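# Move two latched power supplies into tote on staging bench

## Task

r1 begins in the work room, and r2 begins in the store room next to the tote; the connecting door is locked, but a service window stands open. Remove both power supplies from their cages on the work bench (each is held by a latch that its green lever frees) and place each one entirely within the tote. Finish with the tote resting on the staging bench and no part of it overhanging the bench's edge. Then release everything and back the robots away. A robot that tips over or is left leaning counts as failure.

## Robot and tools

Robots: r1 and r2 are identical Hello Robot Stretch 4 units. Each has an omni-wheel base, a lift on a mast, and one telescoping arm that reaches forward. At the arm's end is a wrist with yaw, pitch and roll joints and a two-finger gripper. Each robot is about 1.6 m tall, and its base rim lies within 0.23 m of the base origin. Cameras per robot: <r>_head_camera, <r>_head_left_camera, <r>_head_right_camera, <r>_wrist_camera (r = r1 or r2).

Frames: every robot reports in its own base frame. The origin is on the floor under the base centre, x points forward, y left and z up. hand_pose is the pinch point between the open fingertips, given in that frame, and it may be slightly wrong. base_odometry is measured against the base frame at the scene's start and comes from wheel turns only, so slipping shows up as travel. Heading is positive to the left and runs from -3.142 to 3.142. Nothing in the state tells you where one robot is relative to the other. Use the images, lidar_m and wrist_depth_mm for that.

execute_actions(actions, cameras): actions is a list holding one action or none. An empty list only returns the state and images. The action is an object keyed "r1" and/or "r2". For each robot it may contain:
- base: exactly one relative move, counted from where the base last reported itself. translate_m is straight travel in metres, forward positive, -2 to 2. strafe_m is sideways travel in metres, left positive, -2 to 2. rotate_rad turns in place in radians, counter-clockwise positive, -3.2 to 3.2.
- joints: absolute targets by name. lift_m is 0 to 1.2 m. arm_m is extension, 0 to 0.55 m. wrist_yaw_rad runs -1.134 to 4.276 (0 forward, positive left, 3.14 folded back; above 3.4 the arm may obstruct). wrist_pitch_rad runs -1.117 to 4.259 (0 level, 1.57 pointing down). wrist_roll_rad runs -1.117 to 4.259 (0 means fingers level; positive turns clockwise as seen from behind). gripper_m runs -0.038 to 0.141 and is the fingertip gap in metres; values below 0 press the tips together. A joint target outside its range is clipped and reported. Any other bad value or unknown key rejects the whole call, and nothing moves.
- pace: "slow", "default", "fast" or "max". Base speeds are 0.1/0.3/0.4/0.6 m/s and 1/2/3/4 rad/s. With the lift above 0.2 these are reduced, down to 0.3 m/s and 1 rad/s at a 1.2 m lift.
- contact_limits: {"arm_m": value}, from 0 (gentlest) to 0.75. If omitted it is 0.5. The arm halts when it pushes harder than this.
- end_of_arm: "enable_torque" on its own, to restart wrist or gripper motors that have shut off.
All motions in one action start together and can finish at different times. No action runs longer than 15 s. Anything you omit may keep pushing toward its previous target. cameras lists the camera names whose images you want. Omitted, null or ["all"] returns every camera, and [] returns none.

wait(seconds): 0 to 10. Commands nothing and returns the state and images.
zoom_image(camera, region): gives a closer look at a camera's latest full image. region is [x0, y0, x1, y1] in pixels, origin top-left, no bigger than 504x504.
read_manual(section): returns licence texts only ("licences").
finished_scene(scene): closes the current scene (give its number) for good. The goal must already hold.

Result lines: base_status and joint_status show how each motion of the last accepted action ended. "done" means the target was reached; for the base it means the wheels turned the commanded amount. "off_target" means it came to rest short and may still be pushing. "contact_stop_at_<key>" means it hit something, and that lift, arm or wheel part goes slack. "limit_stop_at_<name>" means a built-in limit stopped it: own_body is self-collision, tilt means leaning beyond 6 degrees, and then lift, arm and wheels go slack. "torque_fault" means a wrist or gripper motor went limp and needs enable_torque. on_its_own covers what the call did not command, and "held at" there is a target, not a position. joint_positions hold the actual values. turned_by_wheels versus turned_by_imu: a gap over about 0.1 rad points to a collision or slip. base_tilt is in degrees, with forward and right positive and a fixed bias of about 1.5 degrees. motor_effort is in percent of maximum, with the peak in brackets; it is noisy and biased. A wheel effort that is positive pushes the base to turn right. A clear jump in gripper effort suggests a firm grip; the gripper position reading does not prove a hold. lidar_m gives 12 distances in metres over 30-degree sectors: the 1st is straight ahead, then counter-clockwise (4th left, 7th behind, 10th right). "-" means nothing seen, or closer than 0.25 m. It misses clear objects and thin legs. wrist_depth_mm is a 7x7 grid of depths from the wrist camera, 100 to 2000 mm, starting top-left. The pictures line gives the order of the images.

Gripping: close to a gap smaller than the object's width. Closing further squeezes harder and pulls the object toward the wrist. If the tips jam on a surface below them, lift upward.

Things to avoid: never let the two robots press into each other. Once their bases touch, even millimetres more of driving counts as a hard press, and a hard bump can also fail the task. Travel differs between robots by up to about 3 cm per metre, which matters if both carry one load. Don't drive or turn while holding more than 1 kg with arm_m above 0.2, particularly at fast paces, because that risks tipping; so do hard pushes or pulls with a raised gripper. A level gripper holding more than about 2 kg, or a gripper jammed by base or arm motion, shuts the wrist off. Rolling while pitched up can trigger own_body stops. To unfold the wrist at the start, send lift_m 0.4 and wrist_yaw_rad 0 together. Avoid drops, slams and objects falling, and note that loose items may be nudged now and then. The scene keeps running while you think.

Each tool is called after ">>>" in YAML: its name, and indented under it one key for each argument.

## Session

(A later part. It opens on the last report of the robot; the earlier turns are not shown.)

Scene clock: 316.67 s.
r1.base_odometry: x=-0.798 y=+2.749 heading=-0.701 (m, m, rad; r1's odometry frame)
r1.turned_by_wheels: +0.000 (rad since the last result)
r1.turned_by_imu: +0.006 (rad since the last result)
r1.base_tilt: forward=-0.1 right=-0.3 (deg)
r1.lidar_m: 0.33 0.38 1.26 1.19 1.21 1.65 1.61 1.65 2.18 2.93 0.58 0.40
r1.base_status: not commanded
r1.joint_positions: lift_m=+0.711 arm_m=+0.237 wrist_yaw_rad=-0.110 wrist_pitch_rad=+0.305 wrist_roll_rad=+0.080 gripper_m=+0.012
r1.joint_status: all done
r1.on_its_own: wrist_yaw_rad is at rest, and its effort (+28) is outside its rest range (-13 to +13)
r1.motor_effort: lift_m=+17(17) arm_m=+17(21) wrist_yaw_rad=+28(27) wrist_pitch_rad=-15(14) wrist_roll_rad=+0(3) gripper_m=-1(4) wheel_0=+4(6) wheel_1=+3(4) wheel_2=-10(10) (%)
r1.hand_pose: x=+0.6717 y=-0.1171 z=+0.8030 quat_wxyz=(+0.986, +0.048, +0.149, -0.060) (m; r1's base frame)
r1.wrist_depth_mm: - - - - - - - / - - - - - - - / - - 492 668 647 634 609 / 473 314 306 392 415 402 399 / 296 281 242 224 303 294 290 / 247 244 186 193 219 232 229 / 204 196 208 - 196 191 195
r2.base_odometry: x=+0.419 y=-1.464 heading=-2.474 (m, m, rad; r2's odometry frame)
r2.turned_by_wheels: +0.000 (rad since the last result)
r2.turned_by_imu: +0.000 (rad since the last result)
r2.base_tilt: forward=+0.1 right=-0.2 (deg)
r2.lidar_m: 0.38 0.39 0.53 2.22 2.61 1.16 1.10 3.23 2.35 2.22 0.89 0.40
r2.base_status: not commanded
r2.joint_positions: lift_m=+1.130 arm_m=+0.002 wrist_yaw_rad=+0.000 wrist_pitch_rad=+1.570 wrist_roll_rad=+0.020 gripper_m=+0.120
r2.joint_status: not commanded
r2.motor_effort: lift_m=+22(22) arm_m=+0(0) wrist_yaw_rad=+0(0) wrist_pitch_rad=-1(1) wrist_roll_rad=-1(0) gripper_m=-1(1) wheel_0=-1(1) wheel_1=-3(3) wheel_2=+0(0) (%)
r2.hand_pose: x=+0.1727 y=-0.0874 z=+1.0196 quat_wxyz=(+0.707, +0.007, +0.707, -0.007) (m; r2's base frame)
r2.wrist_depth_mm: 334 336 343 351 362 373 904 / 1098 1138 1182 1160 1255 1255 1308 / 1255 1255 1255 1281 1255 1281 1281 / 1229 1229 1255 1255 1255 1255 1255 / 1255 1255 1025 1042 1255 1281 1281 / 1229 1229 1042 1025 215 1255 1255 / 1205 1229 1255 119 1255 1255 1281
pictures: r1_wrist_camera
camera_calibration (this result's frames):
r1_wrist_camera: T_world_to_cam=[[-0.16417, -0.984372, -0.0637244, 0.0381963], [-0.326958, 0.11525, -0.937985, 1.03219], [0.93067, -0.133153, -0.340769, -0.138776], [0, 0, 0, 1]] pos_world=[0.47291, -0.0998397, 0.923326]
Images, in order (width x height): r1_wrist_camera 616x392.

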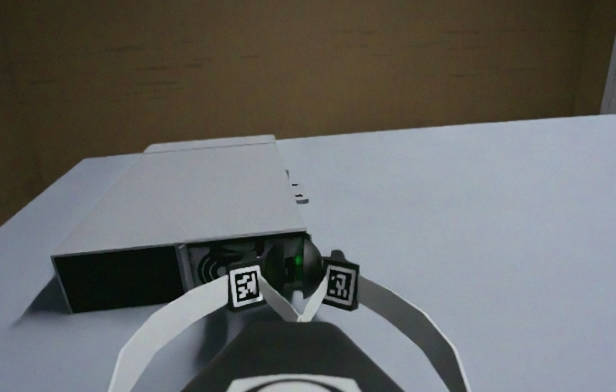

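>>> execute_actions:
  actions:
    - {"r1":{"base":{"strafe_m":-0.003},"joints":{"arm_m":0.226},"pace":"slow"}}
  cameras: []

>>> execute_actions:
  actions:
    - {"r1":{"joints":{"arm_m":0.237},"pace":"slow"}}
  cameras: ["r1_wrist_camera"]

>>> zoom_image:
  camera: "r1_wrist_camera"
  region: [190, 190, 420, 330]

Scene clock: 317.90 s.
r1.base_odometry: x=-0.800 y=+2.747 heading=-0.701 (m, m, rad; r1's odometry frame)
r1.turned_by_wheels: +0.000 (rad since the last result)
r1.turned_by_imu: +0.000 (rad since the last result)
r1.base_tilt: forward=+0.0 right=-0.3 (deg)
r1.lidar_m: 0.36 0.38 1.26 1.21 1.23 1.66 1.61 1.67 2.20 2.92 0.55 0.37
r1.base_status: done
r1.joint_positions: lift_m=+0.711 arm_m=+0.228 wrist_yaw_rad=-0.100 wrist_pitch_rad=+0.303 wrist_roll_rad=+0.080 gripper_m=+0.012
r1.joint_status: all done
r1.motor_effort: lift_m=+17(17) arm_m=-9(16) wrist_yaw_rad=-1(27) wrist_pitch_rad=-8(14) wrist_roll_rad=+0(0) gripper_m=-6(5) wheel_0=+1(7) wheel_1=-1(2) wheel_2=+1(10) (%)
r1.hand_pose: x=+0.6637 y=-0.1145 z=+0.8035 quat_wxyz=(+0.986, +0.047, +0.148, -0.055) (m; r1's base frame)
r1.wrist_depth_mm: - - - - - - - / - - - - - - - / - - 500 668 654 640 621 / 477 319 307 392 413 404 397 / 304 281 247 250 303 297 290 / 249 248 189 195 220 235 230 / 205 194 209 - 196 192 195
r2.base_odometry: x=+0.419 y=-1.464 heading=-2.474 (m, m, rad; r2's odometry frame)
r2.turned_by_wheels: +0.000 (rad since the last result)
r2.turned_by_imu: +0.000 (rad since the last result)
r2.base_tilt: forward=+0.1 right=-0.2 (deg)
r2.lidar_m: 0.36 0.37 0.54 2.23 2.60 1.15 1.11 3.26 2.33 2.23 0.90 0.42
r2.base_status: not commanded
r2.joint_positions: lift_m=+1.130 arm_m=+0.002 wrist_yaw_rad=+0.000 wrist_pitch_rad=+1.570 wrist_roll_rad=+0.020 gripper_m=+0.120
r2.joint_status: not commanded
r2.motor_effort: lift_m=+22(22) arm_m=-1(0) wrist_yaw_rad=+0(0) wrist_pitch_rad=-1(1) wrist_roll_rad=-1(1) gripper_m=-1(1) wheel_0=-1(1) wheel_1=-3(3) wheel_2=+0(0) (%)
r2.hand_pose: x=+0.1727 y=-0.0874 z=+1.0196 quat_wxyz=(+0.707, +0.007, +0.707, -0.007) (m; r2's base frame)
r2.wrist_depth_mm: 334 336 343 351 362 373 917 / 1098 1138 1182 1182 1229 1255 1281 / 1229 1255 1229 1229 1255 1281 1281 / 1229 1229 1255 1255 1255 1281 1281 / 1255 1255 1025 1042 1255 1281 1255 / 1229 1229 1042 1025 216 1255 1255 / 1255 1255 1229 119 1255 1255 1255
pictures: none
No camera images: the call's "cameras" was empty. Leave "cameras" out to get every camera's image.

Scene clock: 318.83 s.
r1.base_odometry: x=-0.800 y=+2.747 heading=-0.701 (m, m, rad; r1's odometry frame)
r1.turned_by_wheels: +0.000 (rad since the last result)
r1.turned_by_imu: +0.000 (rad since the last result)
r1.base_tilt: forward=-0.1 right=-0.3 (deg)
r1.lidar_m: 0.35 0.38 1.27 1.19 1.25 1.67 1.60 1.67 2.18 2.92 0.57 0.40
r1.base_status: not commanded
r1.joint_positions: lift_m=+0.711 arm_m=+0.235 wrist_yaw_rad=-0.104 wrist_pitch_rad=+0.303 wrist_roll_rad=+0.080 gripper_m=+0.012
r1.joint_status: all done
r1.motor_effort: lift_m=+17(17) arm_m=+14(15) wrist_yaw_rad=+10(10) wrist_pitch_rad=-10(9) wrist_roll_rad=+0(1) gripper_m=-3(5) wheel_0=+1(2) wheel_1=+0(1) wheel_2=-3(3) (%)
r1.hand_pose: x=+0.6702 y=-0.1155 z=+0.8033 quat_wxyz=(+0.986, +0.047, +0.149, -0.057) (m; r1's base frame)
r1.wrist_depth_mm: - - - - - - - / - - - - - - - / - - 496 676 647 634 621 / 477 317 309 392 415 404 399 / 298 279 244 246 303 296 289 / 248 247 190 194 220 234 229 / 205 194 208 - 196 192 195
r2.base_odometry: x=+0.419 y=-1.464 heading=-2.474 (m, m, rad; r2's odometry frame)
r2.turned_by_wheels: +0.000 (rad since the last result)
r2.turned_by_imu: +0.000 (rad since the last result)
r2.base_tilt: forward=+0.1 right=-0.2 (deg)
r2.lidar_m: 0.36 0.38 0.55 2.23 2.60 1.17 1.07 3.23 2.29 2.21 0.91 0.42
r2.base_status: not commanded
r2.joint_positions: lift_m=+1.130 arm_m=+0.002 wrist_yaw_rad=+0.000 wrist_pitch_rad=+1.570 wrist_roll_rad=+0.020 gripper_m=+0.120
r2.joint_status: not commanded
r2.motor_effort: lift_m=+22(22) arm_m=+0(0) wrist_yaw_rad=+0(0) wrist_pitch_rad=-1(1) wrist_roll_rad=-1(2) gripper_m=-1(2) wheel_0=-1(1) wheel_1=-3(3) wheel_2=+0(0) (%)
r2.hand_pose: x=+0.1727 y=-0.0874 z=+1.0196 quat_wxyz=(+0.707, +0.007, +0.707, -0.007) (m; r2's base frame)
r2.wrist_depth_mm: 332 334 342 351 362 375 904 / 1098 1118 1160 1182 1229 1281 1281 / 1229 1255 1255 1255 1255 1255 1281 / 1229 1255 1255 1281 1255 1281 1255 / 1229 1255 1025 1042 1255 1255 1281 / 1229 1255 1025 1025 216 1229 1255 / 1205 1229 1255 119 1255 1255 1255
pictures: r1_wrist_camera
camera_calibration (this result's frames):
r1_wrist_camera: T_world_to_cam=[[-0.158116, -0.985357, -0.0638022, 0.035421], [-0.326333, 0.113131, -0.938461, 1.03159], [0.931937, -0.127564, -0.339442, -0.138258], [0, 0, 0, 1]] pos_world=[0.471089, -0.0994386, 0.923432]
Images, in order (width x height): r1_wrist_camera 616x392.

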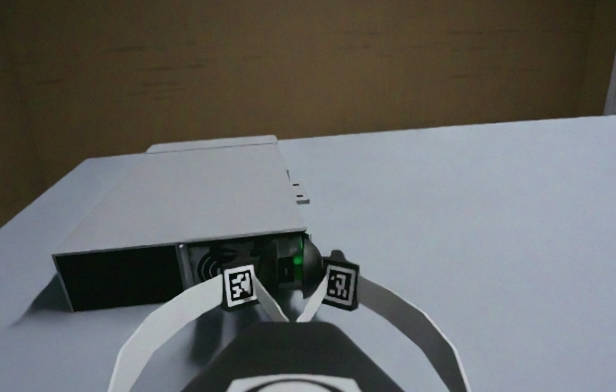

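Region (190, 190, 420, 330) of r1_wrist_camera's 616x392 image, scaled by 2.191; it fills the top 307 rows of this view, and the rest is white.

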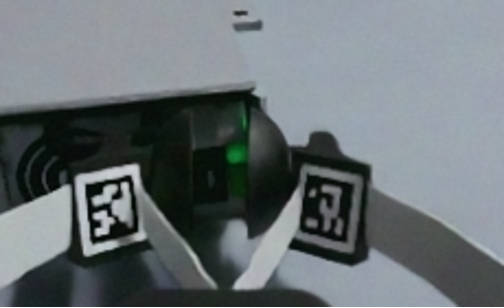

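Base had turned a bit; still hitting tip. More right.

>>> execute_actions:
  actions:
    - {"r1":{"base":{"strafe_m":-0.005},"joints":{"arm_m":0.226},"pace":"slow"}}
  cameras: []

>>> execute_actions:
  actions:
    - {"r1":{"joints":{"arm_m":0.240},"pace":"slow"}}
  cameras: ["r1_wrist_camera"]

>>> zoom_image:
  camera: "r1_wrist_camera"
  region: [190, 190, 420, 330]

Scene clock: 319.93 s.
r1.base_odometry: x=-0.803 y=+2.743 heading=-0.701 (m, m, rad; r1's odometry frame)
r1.turned_by_wheels: +0.000 (rad since the last result)
r1.turned_by_imu: +0.000 (rad since the last result)
r1.base_tilt: forward=-0.1 right=-0.3 (deg)
r1.lidar_m: 0.35 0.38 1.26 1.18 1.24 1.67 1.60 1.68 2.17 2.92 0.57 0.40
r1.base_status: done
r1.joint_positions: lift_m=+0.711 arm_m=+0.228 wrist_yaw_rad=-0.100 wrist_pitch_rad=+0.303 wrist_roll_rad=+0.080 gripper_m=+0.012
r1.joint_status: all done
r1.motor_effort: lift_m=+17(17) arm_m=-9(12) wrist_yaw_rad=-1(10) wrist_pitch_rad=-9(10) wrist_roll_rad=+0(1) gripper_m=-4(4) wheel_0=-1(7) wheel_1=+0(7) wheel_2=+1(3) (%)
r1.hand_pose: x=+0.6638 y=-0.1144 z=+0.8035 quat_wxyz=(+0.986, +0.047, +0.148, -0.055) (m; r1's base frame)
r1.wrist_depth_mm: - - - - - - - / - - - - - - - / - - 496 676 654 640 621 / 480 315 307 397 415 404 399 / 289 283 246 251 301 296 291 / 247 248 187 194 219 234 229 / 205 193 209 - 196 192 195
r2.base_odometry: x=+0.419 y=-1.464 heading=-2.474 (m, m, rad; r2's odometry frame)
r2.turned_by_wheels: +0.000 (rad since the last result)
r2.turned_by_imu: +0.000 (rad since the last result)
r2.base_tilt: forward=+0.0 right=-0.2 (deg)
r2.lidar_m: 0.35 0.41 0.55 2.21 2.61 1.16 1.09 3.23 2.33 2.21 0.88 0.40
r2.base_status: not commanded
r2.joint_positions: lift_m=+1.130 arm_m=+0.002 wrist_yaw_rad=+0.000 wrist_pitch_rad=+1.570 wrist_roll_rad=+0.020 gripper_m=+0.120
r2.joint_status: not commanded
r2.motor_effort: lift_m=+22(22) arm_m=-1(0) wrist_yaw_rad=+0(0) wrist_pitch_rad=-1(0) wrist_roll_rad=+1(2) gripper_m=-1(0) wheel_0=-1(1) wheel_1=-3(3) wheel_2=+0(1) (%)
r2.hand_pose: x=+0.1727 y=-0.0874 z=+1.0196 quat_wxyz=(+0.707, +0.007, +0.707, -0.007) (m; r2's base frame)
r2.wrist_depth_mm: 334 336 342 353 362 375 917 / 1098 1118 1182 1160 1229 1255 1281 / 1255 1255 1229 1255 1281 1281 1281 / 1229 1229 1255 1255 1255 1255 1255 / 1229 1255 1042 1025 1255 1281 1281 / 1229 1229 1042 1025 216 1255 1255 / 1255 1229 1255 119 1229 1255 1255
pictures: none
No camera images: the call's "cameras" was empty. Leave "cameras" out to get every camera's image.

Scene clock: 320.97 s.
r1.base_odometry: x=-0.804 y=+2.743 heading=-0.701 (m, m, rad; r1's odometry frame)
r1.turned_by_wheels: +0.000 (rad since the last result)
r1.turned_by_imu: +0.000 (rad since the last result)
r1.base_tilt: forward=-0.1 right=-0.3 (deg)
r1.lidar_m: 0.36 0.39 1.25 1.18 1.22 1.63 1.58 1.65 2.19 2.90 0.57 0.38
r1.base_status: not commanded
r1.joint_positions: lift_m=+0.711 arm_m=+0.237 wrist_yaw_rad=-0.107 wrist_pitch_rad=+0.305 wrist_roll_rad=+0.080 gripper_m=+0.012
r1.joint_status: all done
r1.on_its_own: wrist_yaw_rad is at rest, and its effort (+20) is outside its rest range (-13 to +13)
r1.motor_effort: lift_m=+17(17) arm_m=+18(17) wrist_yaw_rad=+20(21) wrist_pitch_rad=-14(13) wrist_roll_rad=-1(4) gripper_m=-3(6) wheel_0=+3(3) wheel_1=+3(3) wheel_2=-7(7) (%)
r1.hand_pose: x=+0.6719 y=-0.1164 z=+0.8029 quat_wxyz=(+0.986, +0.048, +0.149, -0.059) (m; r1's base frame)
r1.wrist_depth_mm: - - - - - - - / - - - - - - - / - - 496 668 647 634 615 / 477 317 309 392 413 402 397 / 279 257 240 247 303 296 289 / 246 245 185 194 219 234 230 / 204 198 208 - 196 191 195
r2.base_odometry: x=+0.419 y=-1.464 heading=-2.474 (m, m, rad; r2's odometry frame)
r2.turned_by_wheels: +0.000 (rad since the last result)
r2.turned_by_imu: +0.000 (rad since the last result)
r2.base_tilt: forward=+0.1 right=-0.2 (deg)
r2.lidar_m: 0.38 0.40 0.54 2.21 2.62 1.17 1.07 3.23 2.32 2.21 0.89 0.40
r2.base_status: not commanded
r2.joint_positions: lift_m=+1.130 arm_m=+0.002 wrist_yaw_rad=+0.000 wrist_pitch_rad=+1.570 wrist_roll_rad=+0.020 gripper_m=+0.120
r2.joint_status: not commanded
r2.motor_effort: lift_m=+22(22) arm_m=+0(1) wrist_yaw_rad=+0(0) wrist_pitch_rad=-1(1) wrist_roll_rad=+0(1) gripper_m=+0(0) wheel_0=-1(1) wheel_1=-3(3) wheel_2=+0(0) (%)
r2.hand_pose: x=+0.1727 y=-0.0874 z=+1.0196 quat_wxyz=(+0.707, +0.007, +0.707, -0.007) (m; r2's base frame)
r2.wrist_depth_mm: 332 336 342 351 362 373 917 / 1098 1118 1160 1182 1229 1255 1281 / 1255 1229 1255 1255 1255 1255 1281 / 1255 1255 1255 1255 1281 1281 1308 / 1229 1229 1042 1042 1255 1281 1255 / 1229 1229 1042 1042 215 1229 1255 / 1229 1229 1255 119 1229 1255 1281
pictures: r1_wrist_camera
camera_calibration (this result's frames):
r1_wrist_camera: T_world_to_cam=[[-0.16167, -0.984786, -0.0637121, 0.0371411], [-0.327283, 0.114413, -0.937974, 1.03227], [0.930993, -0.13079, -0.340801, -0.138737], [0, 0, 0, 1]] pos_world=[0.473011, -0.0996737, 0.923323]
Images, in order (width x height): r1_wrist_camera 616x392.

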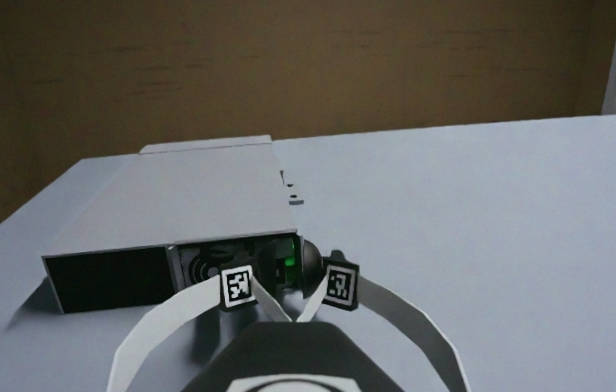

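Region (190, 190, 420, 330) of r1_wrist_camera's 616x392 image, scaled by 2.191; it fills the top 307 rows of this view, and the rest is white.

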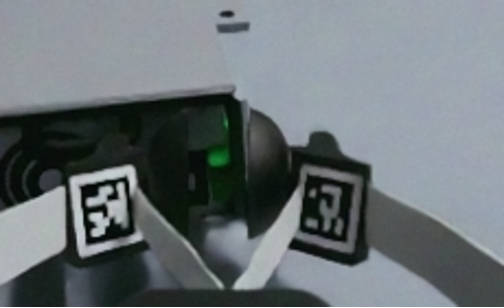

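>>> execute_actions:
  actions:
    - {"r1":{"joints":{"arm_m":0.230},"pace":"slow"}}
  cameras: []

>>> execute_actions:
  actions:
    - {"r1":{"base":{"strafe_m":0.011},"joints":{"gripper_m":0.008},"pace":"slow"}}
  cameras: ["r1_wrist_camera"]

>>> zoom_image:
  camera: "r1_wrist_camera"
  region: [190, 190, 420, 330]

Scene clock: 322.03 s.
r1.base_odometry: x=-0.803 y=+2.743 heading=-0.701 (m, m, rad; r1's odometry frame)
r1.turned_by_wheels: +0.000 (rad since the last result)
r1.turned_by_imu: +0.000 (rad since the last result)
r1.base_tilt: forward=+0.0 right=-0.4 (deg)
r1.lidar_m: 0.36 0.38 1.28 1.20 1.25 1.68 1.61 1.67 2.21 2.92 0.57 0.39
r1.base_status: not commanded
r1.joint_positions: lift_m=+0.711 arm_m=+0.232 wrist_yaw_rad=-0.100 wrist_pitch_rad=+0.303 wrist_roll_rad=+0.080 gripper_m=+0.012
r1.joint_status: all done
r1.motor_effort: lift_m=+17(17) arm_m=-9(17) wrist_yaw_rad=-2(21) wrist_pitch_rad=-8(14) wrist_roll_rad=-1(1) gripper_m=-3(5) wheel_0=+1(3) wheel_1=+1(3) wheel_2=+0(7) (%)
r1.hand_pose: x=+0.6677 y=-0.1145 z=+0.8035 quat_wxyz=(+0.986, +0.047, +0.148, -0.056) (m; r1's base frame)
r1.wrist_depth_mm: - - - - - - - / - - - - - - - / - - 500 676 654 634 621 / 477 317 309 394 413 404 397 / 290 283 246 244 304 297 290 / 247 248 188 195 219 233 230 / 205 194 208 - 196 191 195
r2.base_odometry: x=+0.419 y=-1.464 heading=-2.474 (m, m, rad; r2's odometry frame)
r2.turned_by_wheels: +0.000 (rad since the last result)
r2.turned_by_imu: +0.000 (rad since the last result)
r2.base_tilt: forward=+0.2 right=-0.2 (deg)
r2.lidar_m: 0.37 0.36 0.54 2.24 2.57 1.14 1.10 3.25 2.33 2.21 0.89 0.40
r2.base_status: not commanded
r2.joint_positions: lift_m=+1.130 arm_m=+0.002 wrist_yaw_rad=+0.000 wrist_pitch_rad=+1.570 wrist_roll_rad=+0.020 gripper_m=+0.120
r2.joint_status: not commanded
r2.motor_effort: lift_m=+21(22) arm_m=-1(1) wrist_yaw_rad=+0(0) wrist_pitch_rad=-1(1) wrist_roll_rad=+0(0) gripper_m=+0(1) wheel_0=-1(1) wheel_1=-3(3) wheel_2=-1(0) (%)
r2.hand_pose: x=+0.1727 y=-0.0874 z=+1.0196 quat_wxyz=(+0.707, +0.007, +0.707, -0.007) (m; r2's base frame)
r2.wrist_depth_mm: 334 336 342 351 362 373 917 / 1118 1138 1160 1182 1229 1281 1281 / 1255 1255 1255 1255 1281 1281 1255 / 1255 1229 1255 1255 1281 1281 1281 / 1205 1229 1042 1025 1255 1255 1281 / 1229 1229 1042 1042 216 1281 1255 / 1205 1255 1229 119 1255 1255 1255
pictures: none
No camera images: the call's "cameras" was empty. Leave "cameras" out to get every camera's image.

Scene clock: 322.93 s.
r1.base_odometry: x=-0.796 y=+2.751 heading=-0.701 (m, m, rad; r1's odometry frame)
r1.turned_by_wheels: +0.000 (rad since the last result)
r1.turned_by_imu: +0.000 (rad since the last result)
r1.base_tilt: forward=+0.0 right=-0.3 (deg)
r1.lidar_m: 0.36 0.39 1.25 1.18 1.24 1.65 1.60 1.67 2.14 2.92 0.57 0.40
r1.base_status: done
r1.joint_positions: lift_m=+0.711 arm_m=+0.232 wrist_yaw_rad=-0.100 wrist_pitch_rad=+0.303 wrist_roll_rad=+0.080 gripper_m=+0.008
r1.joint_status: all done
r1.motor_effort: lift_m=+17(17) arm_m=-9(9) wrist_yaw_rad=-1(0) wrist_pitch_rad=-7(7) wrist_roll_rad=-1(1) gripper_m=-5(6) wheel_0=-2(3) wheel_1=+1(5) wheel_2=+0(1) (%)
r1.hand_pose: x=+0.6677 y=-0.1145 z=+0.8035 quat_wxyz=(+0.986, +0.047, +0.148, -0.055) (m; r1's base frame)
r1.wrist_depth_mm: - - - - - - - / - - - - - - - / - - 500 668 661 634 621 / - 317 307 368 410 404 394 / 315 282 246 241 303 296 290 / 247 245 187 193 219 233 229 / 206 193 208 - 195 191 195
r2.base_odometry: x=+0.419 y=-1.464 heading=-2.474 (m, m, rad; r2's odometry frame)
r2.turned_by_wheels: +0.000 (rad since the last result)
r2.turned_by_imu: +0.000 (rad since the last result)
r2.base_tilt: forward=+0.1 right=-0.2 (deg)
r2.lidar_m: 0.37 0.39 0.53 2.26 2.58 1.16 1.07 3.24 2.34 2.20 0.88 0.41
r2.base_status: not commanded
r2.joint_positions: lift_m=+1.130 arm_m=+0.002 wrist_yaw_rad=+0.000 wrist_pitch_rad=+1.570 wrist_roll_rad=+0.020 gripper_m=+0.120
r2.joint_status: not commanded
r2.motor_effort: lift_m=+22(22) arm_m=+0(1) wrist_yaw_rad=+0(0) wrist_pitch_rad=+0(0) wrist_roll_rad=+0(0) gripper_m=+0(1) wheel_0=-1(1) wheel_1=-3(3) wheel_2=+0(0) (%)
r2.hand_pose: x=+0.1727 y=-0.0874 z=+1.0196 quat_wxyz=(+0.707, +0.007, +0.707, -0.007) (m; r2's base frame)
r2.wrist_depth_mm: 334 336 342 349 362 375 917 / 1098 1118 1160 1160 1229 1255 1281 / 1255 1281 1255 1255 1255 1255 1281 / 1255 1255 1255 1255 1281 1255 1255 / 1229 1229 1042 1042 1281 1281 1281 / 1229 1229 1025 1025 215 1255 1281 / 1229 1229 1255 119 1255 1255 1281
pictures: r1_wrist_camera
camera_calibration (this result's frames):
r1_wrist_camera: T_world_to_cam=[[-0.154353, -0.985952, -0.0638263, 0.0334639], [-0.326195, 0.111832, -0.938664, 1.03075], [0.932616, -0.124066, -0.338874, -0.136301], [0, 0, 0, 1]] pos_world=[0.468508, -0.0991875, 0.923478]
Images, in order (width x height): r1_wrist_camera 616x392.

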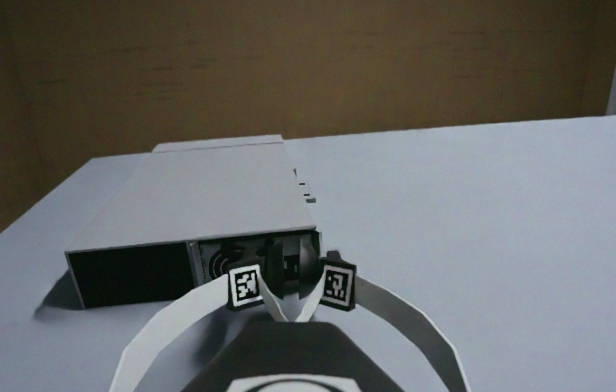

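Region (190, 190, 420, 330) of r1_wrist_camera's 616x392 image, scaled by 2.191; it fills the top 307 rows of this view, and the rest is white.

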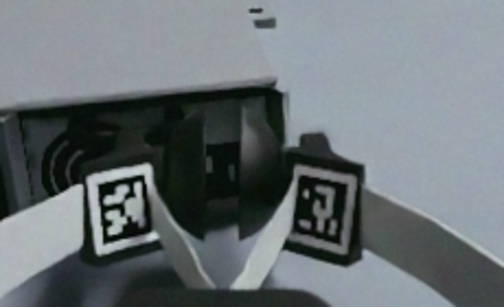

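>>> execute_actions:
  actions:
    - {"r1":{"joints":{"arm_m":0.2},"pace":"default"}}
  cameras: []

>>> execute_actions:
  actions:
    - {"r1":{"base":{"strafe_m":-0.011},"joints":{"gripper_m":0.056,"wrist_yaw_rad":0.0,"wrist_roll_rad":0.2,"lift_m":0.716},"pace":"default"}}
  cameras: []

>>> execute_actions:
  actions:
    - {"r1":{"joints":{"arm_m":0.225},"pace":"slow"}}
  cameras: ["r1_wrist_camera"]

>>> zoom_image:
  camera: "r1_wrist_camera"
  region: [190, 190, 420, 330]

Scene clock: 325.00 s.
r1.base_odometry: x=-0.796 y=+2.751 heading=-0.701 (m, m, rad; r1's odometry frame)
r1.turned_by_wheels: +0.000 (rad since the last result)
r1.turned_by_imu: +0.000 (rad since the last result)
r1.base_tilt: forward=-0.1 right=-0.4 (deg)
r1.lidar_m: 0.36 0.38 1.24 1.19 1.23 1.64 1.61 1.65 2.19 2.95 0.55 0.38
r1.base_status: not commanded
r1.joint_positions: lift_m=+0.711 arm_m=+0.202 wrist_yaw_rad=-0.100 wrist_pitch_rad=+0.302 wrist_roll_rad=+0.080 gripper_m=+0.008
r1.joint_status: all done
r1.motor_effort: lift_m=+17(17) arm_m=-9(10) wrist_yaw_rad=-1(3) wrist_pitch_rad=-8(9) wrist_roll_rad=-2(1) gripper_m=-5(4) wheel_0=-2(2) wheel_1=+1(1) wheel_2=+0(0) (%)
r1.hand_pose: x=+0.6378 y=-0.1145 z=+0.8035 quat_wxyz=(+0.986, +0.047, +0.148, -0.055) (m; r1's base frame)
r1.wrist_depth_mm: - - - - - - - / - - - - - - - / - - 500 683 647 647 615 / - 319 310 368 415 402 397 / 322 300 279 277 303 297 291 / 249 248 186 193 219 234 230 / 205 193 208 - 196 192 195
r2.base_odometry: x=+0.419 y=-1.464 heading=-2.474 (m, m, rad; r2's odometry frame)
r2.turned_by_wheels: +0.000 (rad since the last result)
r2.turned_by_imu: +0.001 (rad since the last result)
r2.base_tilt: forward=+0.1 right=-0.2 (deg)
r2.lidar_m: 0.36 0.40 0.52 2.26 2.58 1.15 1.09 3.25 2.32 2.21 0.87 0.41
r2.base_status: not commanded
r2.joint_positions: lift_m=+1.130 arm_m=+0.002 wrist_yaw_rad=+0.000 wrist_pitch_rad=+1.570 wrist_roll_rad=+0.020 gripper_m=+0.120
r2.joint_status: not commanded
r2.motor_effort: lift_m=+22(22) arm_m=-1(1) wrist_yaw_rad=+0(0) wrist_pitch_rad=-1(1) wrist_roll_rad=-2(0) gripper_m=+0(1) wheel_0=-1(1) wheel_1=-3(3) wheel_2=+0(0) (%)
r2.hand_pose: x=+0.1727 y=-0.0874 z=+1.0196 quat_wxyz=(+0.707, +0.007, +0.707, -0.007) (m; r2's base frame)
r2.wrist_depth_mm: 332 336 342 351 362 373 917 / 1098 1138 1160 1182 1229 1255 1255 / 1255 1255 1281 1255 1255 1255 1281 / 1255 1255 1229 1255 1255 1281 1255 / 1255 1255 1042 1025 1255 1255 1281 / 1229 1229 1042 1025 216 1255 1255 / 1229 1255 1255 119 1229 1255 1255
pictures: none
No camera images: the call's "cameras" was empty. Leave "cameras" out to get every camera's image.

Scene clock: 326.27 s.
r1.base_odometry: x=-0.803 y=+2.743 heading=-0.701 (m, m, rad; r1's odometry frame)
r1.turned_by_wheels: +0.000 (rad since the last result)
r1.turned_by_imu: +0.000 (rad since the last result)
r1.base_tilt: forward=+0.0 right=-0.4 (deg)
r1.lidar_m: 0.35 0.38 1.29 1.19 1.25 1.64 1.61 1.66 2.19 2.90 0.55 0.39
r1.base_status: done
r1.joint_positions: lift_m=+0.716 arm_m=+0.202 wrist_yaw_rad=+0.000 wrist_pitch_rad=+0.302 wrist_roll_rad=+0.200 gripper_m=+0.056
r1.joint_status: all done
r1.motor_effort: lift_m=+23(22) arm_m=-9(9) wrist_yaw_rad=-3(1) wrist_pitch_rad=-8(7) wrist_roll_rad=+1(1) gripper_m=+0(5) wheel_0=-1(4) wheel_1=+1(9) wheel_2=+0(1) (%)
r1.hand_pose: x=+0.6478 y=-0.0875 z=+0.8081 quat_wxyz=(+0.984, +0.099, +0.150, -0.015) (m; r1's base frame)
r1.wrist_depth_mm: - - - - - - - / - - - - - - - / - - - 627 585 525 480 / - 539 340 330 392 362 338 / 1060 315 267 274 287 274 262 / 296 274 198 240 201 221 213 / 236 220 223 - 198 183 182
r2.base_odometry: x=+0.419 y=-1.464 heading=-2.474 (m, m, rad; r2's odometry frame)
r2.turned_by_wheels: +0.000 (rad since the last result)
r2.turned_by_imu: +0.000 (rad since the last result)
r2.base_tilt: forward=+0.1 right=-0.2 (deg)
r2.lidar_m: 0.38 0.40 0.51 2.24 2.56 1.14 1.08 3.27 2.33 2.23 0.90 0.39
r2.base_status: not commanded
r2.joint_positions: lift_m=+1.130 arm_m=+0.002 wrist_yaw_rad=+0.000 wrist_pitch_rad=+1.570 wrist_roll_rad=+0.020 gripper_m=+0.120
r2.joint_status: not commanded
r2.motor_effort: lift_m=+22(22) arm_m=+0(0) wrist_yaw_rad=+0(0) wrist_pitch_rad=-1(0) wrist_roll_rad=-1(1) gripper_m=-1(1) wheel_0=-1(1) wheel_1=-3(3) wheel_2=+0(0) (%)
r2.hand_pose: x=+0.1727 y=-0.0874 z=+1.0196 quat_wxyz=(+0.707, +0.007, +0.707, -0.007) (m; r2's base frame)
r2.wrist_depth_mm: 334 336 342 349 362 373 917 / 1098 1138 1182 1160 1205 1281 1255 / 1255 1229 1229 1281 1255 1255 1281 / 1255 1255 1255 1255 1255 1281 1281 / 1229 1229 1025 1042 1255 1255 1281 / 1229 1255 1042 1025 215 1255 1255 / 1205 1255 1255 119 1229 1255 1281
pictures: none
No camera images: the call's "cameras" was empty. Leave "cameras" out to get every camera's image.

Scene clock: 327.53 s.
r1.base_odometry: x=-0.803 y=+2.743 heading=-0.701 (m, m, rad; r1's odometry frame)
r1.turned_by_wheels: +0.000 (rad since the last result)
r1.turned_by_imu: +0.000 (rad since the last result)
r1.base_tilt: forward=-0.1 right=-0.3 (deg)
r1.lidar_m: 0.36 0.38 1.27 1.18 1.25 1.66 1.60 1.65 2.15 2.94 0.57 0.39
r1.base_status: not commanded
r1.joint_positions: lift_m=+0.716 arm_m=+0.223 wrist_yaw_rad=+0.000 wrist_pitch_rad=+0.302 wrist_roll_rad=+0.200 gripper_m=+0.056
r1.joint_status: all done
r1.motor_effort: lift_m=+23(23) arm_m=+10(10) wrist_yaw_rad=-2(2) wrist_pitch_rad=-8(7) wrist_roll_rad=+2(1) gripper_m=-2(1) wheel_0=-1(1) wheel_1=+1(1) wheel_2=+0(0) (%)
r1.hand_pose: x=+0.6695 y=-0.0875 z=+0.8081 quat_wxyz=(+0.984, +0.099, +0.150, -0.015) (m; r1's base frame)
r1.wrist_depth_mm: - - - - - - - / - - - - - - - / - - - 591 580 525 480 / - 530 340 327 392 359 336 / 1078 290 250 253 287 273 259 / 293 265 199 240 202 220 212 / 235 220 222 - 197 182 182
r2.base_odometry: x=+0.419 y=-1.464 heading=-2.474 (m, m, rad; r2's odometry frame)
r2.turned_by_wheels: +0.000 (rad since the last result)
r2.turned_by_imu: +0.000 (rad since the last result)
r2.base_tilt: forward=+0.2 right=-0.2 (deg)
r2.lidar_m: 0.36 0.37 0.54 2.21 2.60 1.17 1.08 3.24 2.33 2.22 0.87 0.39
r2.base_status: not commanded
r2.joint_positions: lift_m=+1.130 arm_m=+0.002 wrist_yaw_rad=+0.000 wrist_pitch_rad=+1.570 wrist_roll_rad=+0.020 gripper_m=+0.120
r2.joint_status: not commanded
r2.motor_effort: lift_m=+22(22) arm_m=+0(0) wrist_yaw_rad=+0(0) wrist_pitch_rad=-1(1) wrist_roll_rad=+1(1) gripper_m=+1(1) wheel_0=-1(1) wheel_1=-3(3) wheel_2=+0(0) (%)
r2.hand_pose: x=+0.1727 y=-0.0874 z=+1.0196 quat_wxyz=(+0.707, +0.007, +0.707, -0.007) (m; r2's base frame)
r2.wrist_depth_mm: 332 336 343 351 359 373 931 / 1118 1138 1182 1182 1229 1255 1255 / 1255 1255 1255 1281 1281 1281 1281 / 1229 1255 1255 1255 1255 1255 1255 / 1229 1255 1042 1042 1255 1255 1255 / 1229 1229 1042 1042 216 1255 1255 / 1205 1229 1255 119 1255 1255 1255
pictures: r1_wrist_camera
camera_calibration (this result's frames):
r1_wrist_camera: T_world_to_cam=[[-0.0903945, -0.980061, -0.176946, 0.109811], [-0.330663, 0.19713, -0.922931, 1.03031], [0.93941, -0.0249184, -0.341889, -0.12648], [0, 0, 0, 1]] pos_world=[0.469427, -0.0986345, 0.927091]
Images, in order (width x height): r1_wrist_camera 616x392.

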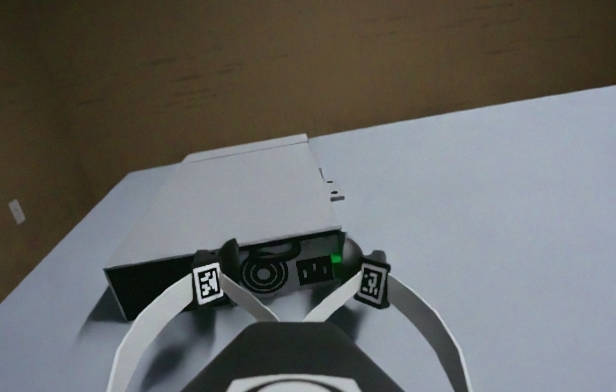

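Region (190, 190, 420, 330) of r1_wrist_camera's 616x392 image, scaled by 2.191; it fills the top 307 rows of this view, and the rest is white.

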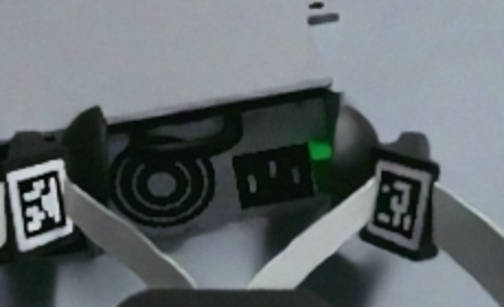

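>>> execute_actions:
  actions:
    - {"r1":{"base":{"strafe_m":0.007},"joints":{"gripper_m":0.038},"pace":"slow"}}
  cameras: []

>>> execute_actions:
  actions:
    - {"r1":{"base":{"strafe_m":0.004},"joints":{"arm_m":0.239,"lift_m":0.713,"gripper_m":0.032},"pace":"slow"}}
  cameras: ["r1_wrist_camera"]

>>> zoom_image:
  camera: "r1_wrist_camera"
  region: [190, 190, 420, 330]

Scene clock: 328.77 s.
r1.base_odometry: x=-0.799 y=+2.748 heading=-0.701 (m, m, rad; r1's odometry frame)
r1.turned_by_wheels: +0.000 (rad since the last result)
r1.turned_by_imu: +0.000 (rad since the last result)
r1.base_tilt: forward=-0.1 right=-0.4 (deg)
r1.lidar_m: 0.35 0.39 1.26 1.19 1.22 1.65 1.61 1.67 2.21 2.89 0.54 0.39
r1.base_status: done
r1.joint_positions: lift_m=+0.716 arm_m=+0.223 wrist_yaw_rad=-0.004 wrist_pitch_rad=+0.303 wrist_roll_rad=+0.200 gripper_m=+0.038
r1.joint_status: all done
r1.motor_effort: lift_m=+23(23) arm_m=+9(10) wrist_yaw_rad=+9(9) wrist_pitch_rad=-10(8) wrist_roll_rad=+2(2) gripper_m=-6(8) wheel_0=-3(4) wheel_1=-1(4) wheel_2=+0(0) (%)
r1.hand_pose: x=+0.6694 y=-0.0884 z=+0.8080 quat_wxyz=(+0.984, +0.099, +0.150, -0.017) (m; r1's base frame)
r1.wrist_depth_mm: - - - - - - - / - - - - - - - / - - - 585 585 521 484 / - 525 338 319 389 359 336 / 1078 293 252 252 290 274 262 / 291 266 189 238 196 221 211 / 235 218 222 - 197 182 182
r2.base_odometry: x=+0.419 y=-1.464 heading=-2.474 (m, m, rad; r2's odometry frame)
r2.turned_by_wheels: +0.000 (rad since the last result)
r2.turned_by_imu: +0.000 (rad since the last result)
r2.base_tilt: forward=+0.1 right=-0.2 (deg)
r2.lidar_m: 0.36 0.38 0.54 2.23 2.60 1.16 1.09 3.25 2.33 2.22 0.90 0.40
r2.base_status: not commanded
r2.joint_positions: lift_m=+1.130 arm_m=+0.002 wrist_yaw_rad=+0.000 wrist_pitch_rad=+1.570 wrist_roll_rad=+0.020 gripper_m=+0.120
r2.joint_status: not commanded
r2.motor_effort: lift_m=+22(22) arm_m=-1(1) wrist_yaw_rad=+0(0) wrist_pitch_rad=-1(0) wrist_roll_rad=-1(0) gripper_m=-1(1) wheel_0=-1(1) wheel_1=-3(3) wheel_2=+0(0) (%)
r2.hand_pose: x=+0.1727 y=-0.0874 z=+1.0196 quat_wxyz=(+0.707, +0.007, +0.707, -0.007) (m; r2's base frame)
r2.wrist_depth_mm: 334 336 343 349 359 373 917 / 1098 1138 1182 1160 1229 1255 1281 / 1255 1255 1255 1255 1255 1255 1255 / 1229 1255 1255 1255 1281 1281 1281 / 1255 1255 1042 1025 1281 1255 1281 / 1255 1229 1025 1042 215 1255 1281 / 1229 1229 1229 119 1229 1229 1255
pictures: none
No camera images: the call's "cameras" was empty. Leave "cameras" out to get every camera's image.

Scene clock: 329.80 s.
r1.base_odometry: x=-0.796 y=+2.751 heading=-0.702 (m, m, rad; r1's odometry frame)
r1.turned_by_wheels: +0.000 (rad since the last result)
r1.turned_by_imu: +0.000 (rad since the last result)
r1.base_tilt: forward=-0.1 right=-0.4 (deg)
r1.lidar_m: 0.36 0.40 1.27 1.19 1.24 1.64 1.60 1.65 2.16 2.94 0.54 0.40
r1.base_status: done
r1.joint_positions: lift_m=+0.713 arm_m=+0.236 wrist_yaw_rad=-0.009 wrist_pitch_rad=+0.308 wrist_roll_rad=+0.200 gripper_m=+0.032
r1.joint_status: all done
r1.on_its_own: wrist_yaw_rad is at rest, and its effort (+22) is outside its rest range (-13 to +13); wrist_pitch_rad is at rest, and its effort (-24) is outside its rest range (-23 to +23)
r1.motor_effort: lift_m=+16(21) arm_m=+15(12) wrist_yaw_rad=+22(23) wrist_pitch_rad=-24(23) wrist_roll_rad=-2(1) gripper_m=-5(7) wheel_0=-2(4) wheel_1=+1(4) wheel_2=-6(6) (%)
r1.hand_pose: x=+0.6813 y=-0.0898 z=+0.8040 quat_wxyz=(+0.983, +0.099, +0.152, -0.020) (m; r1's base frame)
r1.wrist_depth_mm: - - - - - - - / - - - - - - - / - - - 564 564 500 466 / - 500 319 298 375 345 324 / 413 276 239 240 273 266 253 / 283 255 191 231 194 213 204 / 226 211 215 - 191 176 178
r2.base_odometry: x=+0.419 y=-1.464 heading=-2.474 (m, m, rad; r2's odometry frame)
r2.turned_by_wheels: +0.000 (rad since the last result)
r2.turned_by_imu: +0.000 (rad since the last result)
r2.base_tilt: forward=+0.1 right=-0.2 (deg)
r2.lidar_m: 0.37 0.40 0.54 2.25 2.59 1.14 1.08 3.21 2.32 2.22 0.89 0.41
r2.base_status: not commanded
r2.joint_positions: lift_m=+1.130 arm_m=+0.002 wrist_yaw_rad=+0.000 wrist_pitch_rad=+1.570 wrist_roll_rad=+0.020 gripper_m=+0.120
r2.joint_status: not commanded
r2.motor_effort: lift_m=+22(22) arm_m=+0(0) wrist_yaw_rad=+0(0) wrist_pitch_rad=-1(1) wrist_roll_rad=-1(1) gripper_m=-1(1) wheel_0=-1(1) wheel_1=-3(3) wheel_2=+0(0) (%)
r2.hand_pose: x=+0.1727 y=-0.0874 z=+1.0196 quat_wxyz=(+0.707, +0.007, +0.707, -0.007) (m; r2's base frame)
r2.wrist_depth_mm: 334 334 342 351 362 375 917 / 1118 1138 1182 1182 1229 1281 1281 / 1229 1255 1255 1255 1255 1255 1308 / 1255 1255 1229 1255 1281 1281 1281 / 1229 1255 1042 1042 1255 1255 1255 / 1229 1229 1025 1042 215 1255 1255 / 1229 1229 1229 119 1255 1255 1255
pictures: r1_wrist_camera
camera_calibration (this result's frames):
r1_wrist_camera: T_world_to_cam=[[-0.0997494, -0.97925, -0.17641, 0.113879], [-0.334205, 0.199967, -0.921043, 1.03208], [0.937207, -0.0329165, -0.347216, -0.133897], [0, 0, 0, 1]] pos_world=[0.481775, -0.0992738, 0.92419]
Images, in order (width x height): r1_wrist_camera 616x392.

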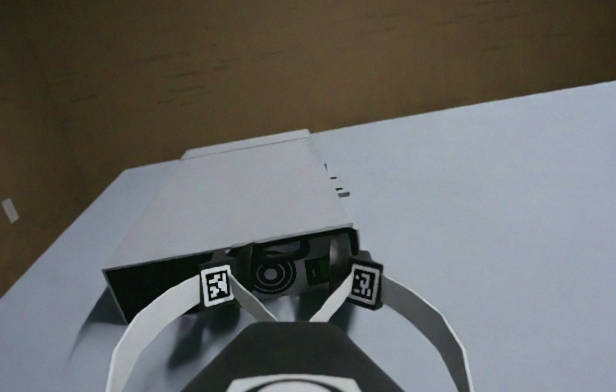

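Region (190, 190, 420, 330) of r1_wrist_camera's 616x392 image, scaled by 2.191; it fills the top 307 rows of this view, and the rest is white.

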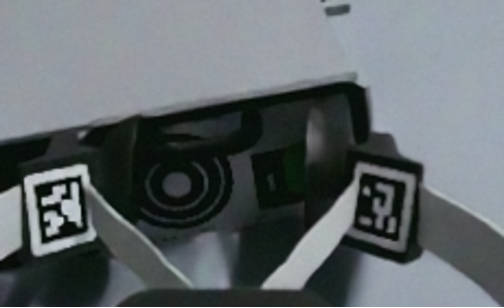

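>>> execute_actions:
  actions:
    - {"r1":{"joints":{"gripper_m":0.0,"arm_m":0.245,"lift_m":0.710},"pace":"slow"}}
  cameras: []

>>> execute_actions:
  actions:
    - {"r1":{"joints":{"gripper_m":-0.038,"arm_m":0.253,"lift_m":0.706},"pace":"slow"}}
  cameras: []

>>> execute_actions:
  actions:
    - {"r1":{"base":{"strafe_m":-0.009},"joints":{"wrist_yaw_rad":0.025,"arm_m":0.245,"lift_m":0.705},"pace":"slow"}}
  cameras: ["r1_wrist_camera"]

>>> zoom_image:
  camera: "r1_wrist_camera"
  region: [170, 190, 420, 330]

Scene clock: 331.53 s.
r1.base_odometry: x=-0.796 y=+2.751 heading=-0.702 (m, m, rad; r1's odometry frame)
r1.turned_by_wheels: +0.000 (rad since the last result)
r1.turned_by_imu: +0.004 (rad since the last result)
r1.base_tilt: forward=-0.1 right=-0.3 (deg)
r1.lidar_m: 0.36 0.37 1.25 1.20 1.24 1.65 1.59 1.67 2.15 2.92 0.56 0.39
r1.base_status: not commanded
r1.joint_positions: lift_m=+0.710 arm_m=+0.243 wrist_yaw_rad=-0.010 wrist_pitch_rad=+0.307 wrist_roll_rad=+0.199 gripper_m=+0.001
r1.joint_status: all done
r1.on_its_own: wrist_yaw_rad is at rest, and its effort (+27) is outside its rest range (-13 to +13)
r1.motor_effort: lift_m=+17(17) arm_m=+12(19) wrist_yaw_rad=+27(45) wrist_pitch_rad=-22(24) wrist_roll_rad=+3(2) gripper_m=-22(23) wheel_0=-2(3) wheel_1=+1(4) wheel_2=-9(14) (%)
r1.hand_pose: x=+0.6878 y=-0.0902 z=+0.8012 quat_wxyz=(+0.983, +0.099, +0.152, -0.020) (m; r1's base frame)
r1.wrist_depth_mm: - - - - - - - / - - - - - - - / - - - 539 549 492 462 / - 484 312 289 368 340 319 / 394 264 231 232 265 260 250 / 277 234 199 230 186 204 201 / 222 210 211 - 189 174 175
r2.base_odometry: x=+0.419 y=-1.464 heading=-2.474 (m, m, rad; r2's odometry frame)
r2.turned_by_wheels: +0.000 (rad since the last result)
r2.turned_by_imu: +0.000 (rad since the last result)
r2.base_tilt: forward=+0.1 right=-0.2 (deg)
r2.lidar_m: 0.36 0.40 0.52 2.24 2.61 1.16 1.08 3.23 2.31 2.23 0.87 0.38
r2.base_status: not commanded
r2.joint_positions: lift_m=+1.130 arm_m=+0.002 wrist_yaw_rad=+0.000 wrist_pitch_rad=+1.570 wrist_roll_rad=+0.020 gripper_m=+0.120
r2.joint_status: not commanded
r2.motor_effort: lift_m=+22(22) arm_m=+0(0) wrist_yaw_rad=+0(0) wrist_pitch_rad=-1(1) wrist_roll_rad=-1(2) gripper_m=+0(1) wheel_0=-1(1) wheel_1=-3(3) wheel_2=+0(0) (%)
r2.hand_pose: x=+0.1727 y=-0.0874 z=+1.0196 quat_wxyz=(+0.707, +0.007, +0.707, -0.007) (m; r2's base frame)
r2.wrist_depth_mm: 332 334 340 351 362 373 917 / 1118 1118 1182 1182 1229 1255 1281 / 1255 1255 1255 1255 1255 1255 1308 / 1229 1255 1255 1229 1281 1255 1281 / 1229 1229 1042 1042 1255 1255 1281 / 1229 1229 1042 1025 216 1255 1255 / 1255 1229 1255 119 1229 1255 1281
pictures: none
No camera images: the call's "cameras" was empty. Leave "cameras" out to get every camera's image.

Scene clock: 332.97 s.
r1.base_odometry: x=-0.797 y=+2.751 heading=-0.702 (m, m, rad; r1's odometry frame)
r1.turned_by_wheels: +0.000 (rad since the last result)
r1.turned_by_imu: +0.000 (rad since the last result)
r1.base_tilt: forward=-0.1 right=-0.4 (deg)
r1.lidar_m: 0.37 0.38 1.26 1.18 1.25 1.65 1.59 1.67 2.20 2.93 0.59 0.39
r1.base_status: not commanded
r1.joint_positions: lift_m=+0.706 arm_m=+0.251 wrist_yaw_rad=-0.011 wrist_pitch_rad=+0.306 wrist_roll_rad=+0.199 gripper_m=-0.037
r1.joint_status: all done
r1.on_its_own: wrist_yaw_rad is at rest, and its effort (+31) is outside its rest range (-13 to +13)
r1.motor_effort: lift_m=+16(18) arm_m=+13(21) wrist_yaw_rad=+31(46) wrist_pitch_rad=-18(20) wrist_roll_rad=+6(5) gripper_m=-28(29) wheel_0=-3(3) wheel_1=+1(2) wheel_2=-10(15) (%)
r1.hand_pose: x=+0.6956 y=-0.0904 z=+0.7976 quat_wxyz=(+0.983, +0.099, +0.151, -0.020) (m; r1's base frame)
r1.wrist_depth_mm: - - - - - - - / - - - - - - - / - - - 530 544 480 452 / - 469 307 281 362 334 315 / 373 248 224 224 265 255 245 / 273 171 194 226 181 195 197 / 214 208 207 - 185 174 171
r2.base_odometry: x=+0.419 y=-1.464 heading=-2.474 (m, m, rad; r2's odometry frame)
r2.turned_by_wheels: +0.000 (rad since the last result)
r2.turned_by_imu: +0.000 (rad since the last result)
r2.base_tilt: forward=+0.1 right=-0.2 (deg)
r2.lidar_m: 0.38 0.36 0.54 2.25 2.61 1.12 1.08 3.27 2.32 2.22 0.89 0.41
r2.base_status: not commanded
r2.joint_positions: lift_m=+1.130 arm_m=+0.002 wrist_yaw_rad=+0.000 wrist_pitch_rad=+1.570 wrist_roll_rad=+0.020 gripper_m=+0.120
r2.joint_status: not commanded
r2.motor_effort: lift_m=+22(22) arm_m=+0(1) wrist_yaw_rad=+0(0) wrist_pitch_rad=+0(1) wrist_roll_rad=-2(1) gripper_m=+0(1) wheel_0=-1(1) wheel_1=-3(3) wheel_2=+0(0) (%)
r2.hand_pose: x=+0.1727 y=-0.0874 z=+1.0196 quat_wxyz=(+0.707, +0.007, +0.707, -0.007) (m; r2's base frame)
r2.wrist_depth_mm: 334 336 342 349 362 375 917 / 1098 1118 1160 1182 1229 1281 1281 / 1255 1255 1255 1255 1281 1281 1281 / 1255 1255 1229 1281 1281 1281 1281 / 1229 1229 1042 1042 1281 1281 1281 / 1229 1255 1025 1025 215 1255 1255 / 1229 1229 1255 119 1255 1255 1255
pictures: none
No camera images: the call's "cameras" was empty. Leave "cameras" out to get every camera's image.

Scene clock: 333.83 s.
r1.base_odometry: x=-0.802 y=+2.745 heading=-0.703 (m, m, rad; r1's odometry frame)
r1.turned_by_wheels: -0.001 (rad since the last result)
r1.turned_by_imu: -0.001 (rad since the last result)
r1.base_tilt: forward=-0.1 right=-0.3 (deg)
r1.lidar_m: 0.35 0.37 1.29 1.18 1.25 1.66 1.59 1.63 2.15 2.93 0.58 0.39
r1.base_status: done
r1.joint_positions: lift_m=+0.705 arm_m=+0.246 wrist_yaw_rad=+0.018 wrist_pitch_rad=+0.305 wrist_roll_rad=+0.199 gripper_m=-0.037
r1.joint_status: all done
r1.on_its_own: wrist_yaw_rad is at rest, and its effort (+19) is outside its rest range (-13 to +13)
r1.motor_effort: lift_m=+16(14) arm_m=-6(13) wrist_yaw_rad=+19(47) wrist_pitch_rad=-15(18) wrist_roll_rad=+6(4) gripper_m=-29(29) wheel_0=-2(4) wheel_1=-1(2) wheel_2=-6(14) (%)
r1.hand_pose: x=+0.6937 y=-0.0825 z=+0.7970 quat_wxyz=(+0.984, +0.097, +0.152, -0.006) (m; r1's base frame)
r1.wrist_depth_mm: - - - - - - - / - - - - - - - / - - - 530 549 492 455 / - 480 306 279 364 334 312 / 382 258 224 226 266 255 244 / 272 163 195 226 181 195 197 / 214 207 206 - 184 173 171
r2.base_odometry: x=+0.419 y=-1.464 heading=-2.474 (m, m, rad; r2's odometry frame)
r2.turned_by_wheels: +0.000 (rad since the last result)
r2.turned_by_imu: +0.000 (rad since the last result)
r2.base_tilt: forward=+0.1 right=-0.2 (deg)
r2.lidar_m: 0.38 0.39 0.53 2.22 2.61 1.14 1.08 3.25 2.35 2.21 0.89 0.38
r2.base_status: not commanded
r2.joint_positions: lift_m=+1.130 arm_m=+0.002 wrist_yaw_rad=+0.000 wrist_pitch_rad=+1.570 wrist_roll_rad=+0.020 gripper_m=+0.120
r2.joint_status: not commanded
r2.motor_effort: lift_m=+22(22) arm_m=+0(0) wrist_yaw_rad=+0(0) wrist_pitch_rad=+0(0) wrist_roll_rad=+2(2) gripper_m=-1(1) wheel_0=-1(1) wheel_1=-3(3) wheel_2=+0(0) (%)
r2.hand_pose: x=+0.1727 y=-0.0874 z=+1.0196 quat_wxyz=(+0.707, +0.007, +0.707, -0.007) (m; r2's base frame)
r2.wrist_depth_mm: 332 336 342 351 359 375 931 / 1118 1138 1160 1160 1229 1281 1308 / 1255 1255 1255 1255 1281 1255 1281 / 1255 1255 1255 1255 1281 1255 1281 / 1229 1229 1042 1025 1255 1255 1281 / 1255 1229 1042 1008 216 1255 1255 / 1229 1229 1255 119 1229 1255 1255
pictures: r1_wrist_camera
camera_calibration (this result's frames):
r1_wrist_camera: T_world_to_cam=[[-0.0728295, -0.981749, -0.175684, 0.101572], [-0.336358, 0.19001, -0.922366, 1.03001], [0.938914, -0.00808273, -0.344057, -0.14945], [0, 0, 0, 1]] pos_world=[0.49417, -0.0972017, 0.91647]
Images, in order (width x height): r1_wrist_camera 616x392.

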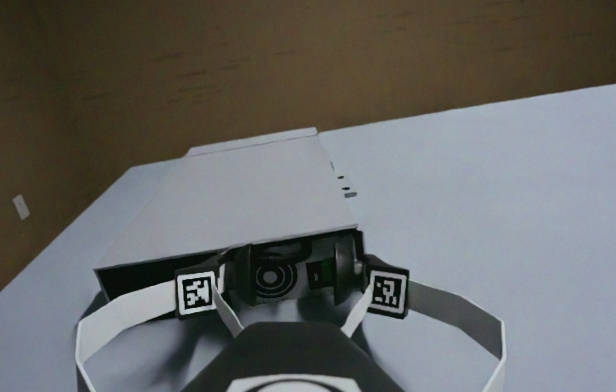

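Region (170, 190, 420, 330) of r1_wrist_camera's 616x392 image, scaled by 2.016; it fills the top 282 rows of this view, and the rest is white.

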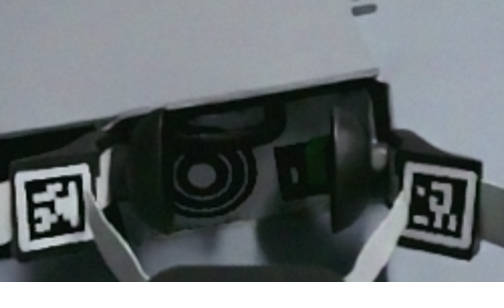

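>>> execute_actions:
  actions:
    - {"r1":{"base":{"strafe_m":-0.009},"joints":{"wrist_yaw_rad":0.05,"arm_m":0.240},"pace":"slow"}}
  cameras: []

>>> execute_actions:
  actions:
    - {"r1":{"base":{"strafe_m":-0.008},"joints":{"wrist_yaw_rad":0.075,"arm_m":0.236},"pace":"slow"}}
  cameras: ["r1_wrist_camera"]

>>> zoom_image:
  camera: "r1_wrist_camera"
  region: [170, 190, 420, 330]

Scene clock: 334.87 s.
r1.base_odometry: x=-0.808 y=+2.738 heading=-0.703 (m, m, rad; r1's odometry frame)
r1.turned_by_wheels: +0.000 (rad since the last result)
r1.turned_by_imu: +0.000 (rad since the last result)
r1.base_tilt: forward=-0.1 right=-0.4 (deg)
r1.lidar_m: 0.38 0.38 1.28 1.19 1.24 1.67 1.59 1.66 2.23 2.90 0.57 0.41
r1.base_status: done
r1.joint_positions: lift_m=+0.705 arm_m=+0.242 wrist_yaw_rad=+0.048 wrist_pitch_rad=+0.303 wrist_roll_rad=+0.199 gripper_m=-0.037
r1.joint_status: all done
r1.motor_effort: lift_m=+17(17) arm_m=-9(11) wrist_yaw_rad=+3(31) wrist_pitch_rad=-10(15) wrist_roll_rad=+4(4) gripper_m=-31(29) wheel_0=+0(1) wheel_1=-1(5) wheel_2=-1(5) (%)
r1.hand_pose: x=+0.6917 y=-0.0741 z=+0.7974 quat_wxyz=(+0.984, +0.094, +0.153, +0.009) (m; r1's base frame)
r1.wrist_depth_mm: - - - - - - - / - - - - - - - / - - - 480 549 492 459 / 1921 492 307 277 364 336 315 / 1008 264 226 227 266 257 245 / 273 166 201 228 183 196 198 / 216 207 208 - 186 174 171
r2.base_odometry: x=+0.419 y=-1.464 heading=-2.474 (m, m, rad; r2's odometry frame)
r2.turned_by_wheels: +0.000 (rad since the last result)
r2.turned_by_imu: +0.000 (rad since the last result)
r2.base_tilt: forward=+0.1 right=-0.2 (deg)
r2.lidar_m: 0.35 0.38 0.54 2.22 2.62 1.16 1.06 3.23 2.30 2.19 0.89 0.39
r2.base_status: not commanded
r2.joint_positions: lift_m=+1.130 arm_m=+0.002 wrist_yaw_rad=+0.000 wrist_pitch_rad=+1.570 wrist_roll_rad=+0.020 gripper_m=+0.120
r2.joint_status: not commanded
r2.motor_effort: lift_m=+22(22) arm_m=+0(1) wrist_yaw_rad=+0(0) wrist_pitch_rad=-1(0) wrist_roll_rad=+0(1) gripper_m=+0(1) wheel_0=-1(1) wheel_1=-3(3) wheel_2=+0(0) (%)
r2.hand_pose: x=+0.1727 y=-0.0874 z=+1.0196 quat_wxyz=(+0.707, +0.007, +0.707, -0.007) (m; r2's base frame)
r2.wrist_depth_mm: 334 336 343 351 362 375 917 / 1098 1118 1182 1160 1229 1281 1281 / 1255 1229 1255 1255 1255 1281 1308 / 1229 1255 1229 1255 1255 1281 1255 / 1229 1205 1042 1042 1255 1281 1255 / 1229 1229 1025 1042 216 1255 1255 / 1229 1229 1229 120 1229 1229 1255
pictures: none
No camera images: the call's "cameras" was empty. Leave "cameras" out to get every camera's image.

Scene clock: 335.67 s.
r1.base_odometry: x=-0.813 y=+2.732 heading=-0.703 (m, m, rad; r1's odometry frame)
r1.turned_by_wheels: +0.000 (rad since the last result)
r1.turned_by_imu: +0.000 (rad since the last result)
r1.base_tilt: forward=+0.0 right=-0.3 (deg)
r1.lidar_m: 0.36 0.37 1.26 1.21 1.26 1.68 1.60 1.63 2.20 2.89 0.58 0.40
r1.base_status: done
r1.joint_positions: lift_m=+0.705 arm_m=+0.238 wrist_yaw_rad=+0.077 wrist_pitch_rad=+0.302 wrist_roll_rad=+0.199 gripper_m=-0.037
r1.joint_status: all done
r1.motor_effort: lift_m=+17(18) arm_m=-11(12) wrist_yaw_rad=-5(16) wrist_pitch_rad=-5(10) wrist_roll_rad=+4(3) gripper_m=-32(31) wheel_0=+0(1) wheel_1=-1(7) wheel_2=+3(3) (%)
r1.hand_pose: x=+0.6902 y=-0.0661 z=+0.7977 quat_wxyz=(+0.984, +0.092, +0.153, +0.023) (m; r1's base frame)
r1.wrist_depth_mm: - - - - - - - / - - - - - - - / 1983 - - 462 554 492 462 / 1863 508 307 279 368 340 317 / 976 274 232 229 266 256 245 / 273 163 181 227 181 195 197 / 222 208 208 - 186 174 172
r2.base_odometry: x=+0.419 y=-1.464 heading=-2.474 (m, m, rad; r2's odometry frame)
r2.turned_by_wheels: +0.000 (rad since the last result)
r2.turned_by_imu: +0.000 (rad since the last result)
r2.base_tilt: forward=+0.1 right=-0.2 (deg)
r2.lidar_m: 0.37 0.39 0.54 2.25 2.60 1.15 1.06 3.26 2.32 2.21 0.88 0.38
r2.base_status: not commanded
r2.joint_positions: lift_m=+1.130 arm_m=+0.002 wrist_yaw_rad=+0.000 wrist_pitch_rad=+1.570 wrist_roll_rad=+0.020 gripper_m=+0.120
r2.joint_status: not commanded
r2.motor_effort: lift_m=+22(22) arm_m=+0(0) wrist_yaw_rad=+0(0) wrist_pitch_rad=-1(1) wrist_roll_rad=+2(0) gripper_m=-1(2) wheel_0=-1(1) wheel_1=-3(3) wheel_2=+0(0) (%)
r2.hand_pose: x=+0.1727 y=-0.0874 z=+1.0196 quat_wxyz=(+0.707, +0.007, +0.707, -0.007) (m; r2's base frame)
r2.wrist_depth_mm: 332 336 342 349 362 373 931 / 1098 1118 1160 1182 1205 1281 1281 / 1229 1255 1255 1255 1255 1281 1281 / 1255 1229 1255 1255 1255 1255 1255 / 1229 1229 1042 1042 1255 1255 1281 / 1229 1255 1025 1025 216 1255 1281 / 1229 1255 1205 119 1281 1255 1255
pictures: r1_wrist_camera
camera_calibration (this result's frames):
r1_wrist_camera: T_world_to_cam=[[-0.01456, -0.984293, -0.175941, 0.0773672], [-0.344328, 0.170133, -0.923306, 1.0313], [0.938737, 0.047138, -0.341397, -0.144135], [0, 0, 0, 1]] pos_world=[0.491535, -0.0925111, 0.916607]
Images, in order (width x height): r1_wrist_camera 616x392.

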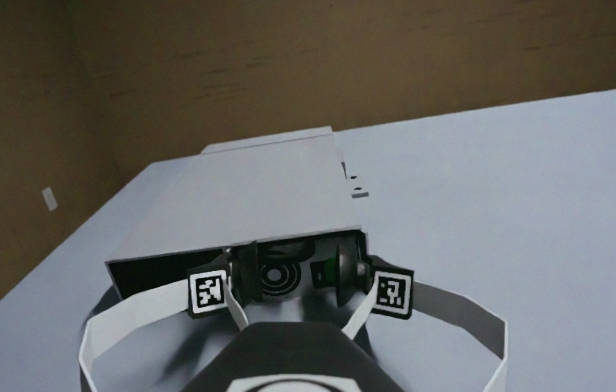

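Region (170, 190, 420, 330) of r1_wrist_camera's 616x392 image, scaled by 2.016; it fills the top 282 rows of this view, and the rest is white.

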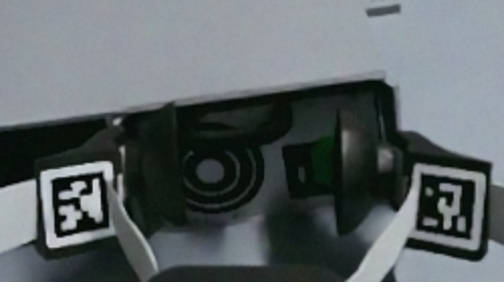

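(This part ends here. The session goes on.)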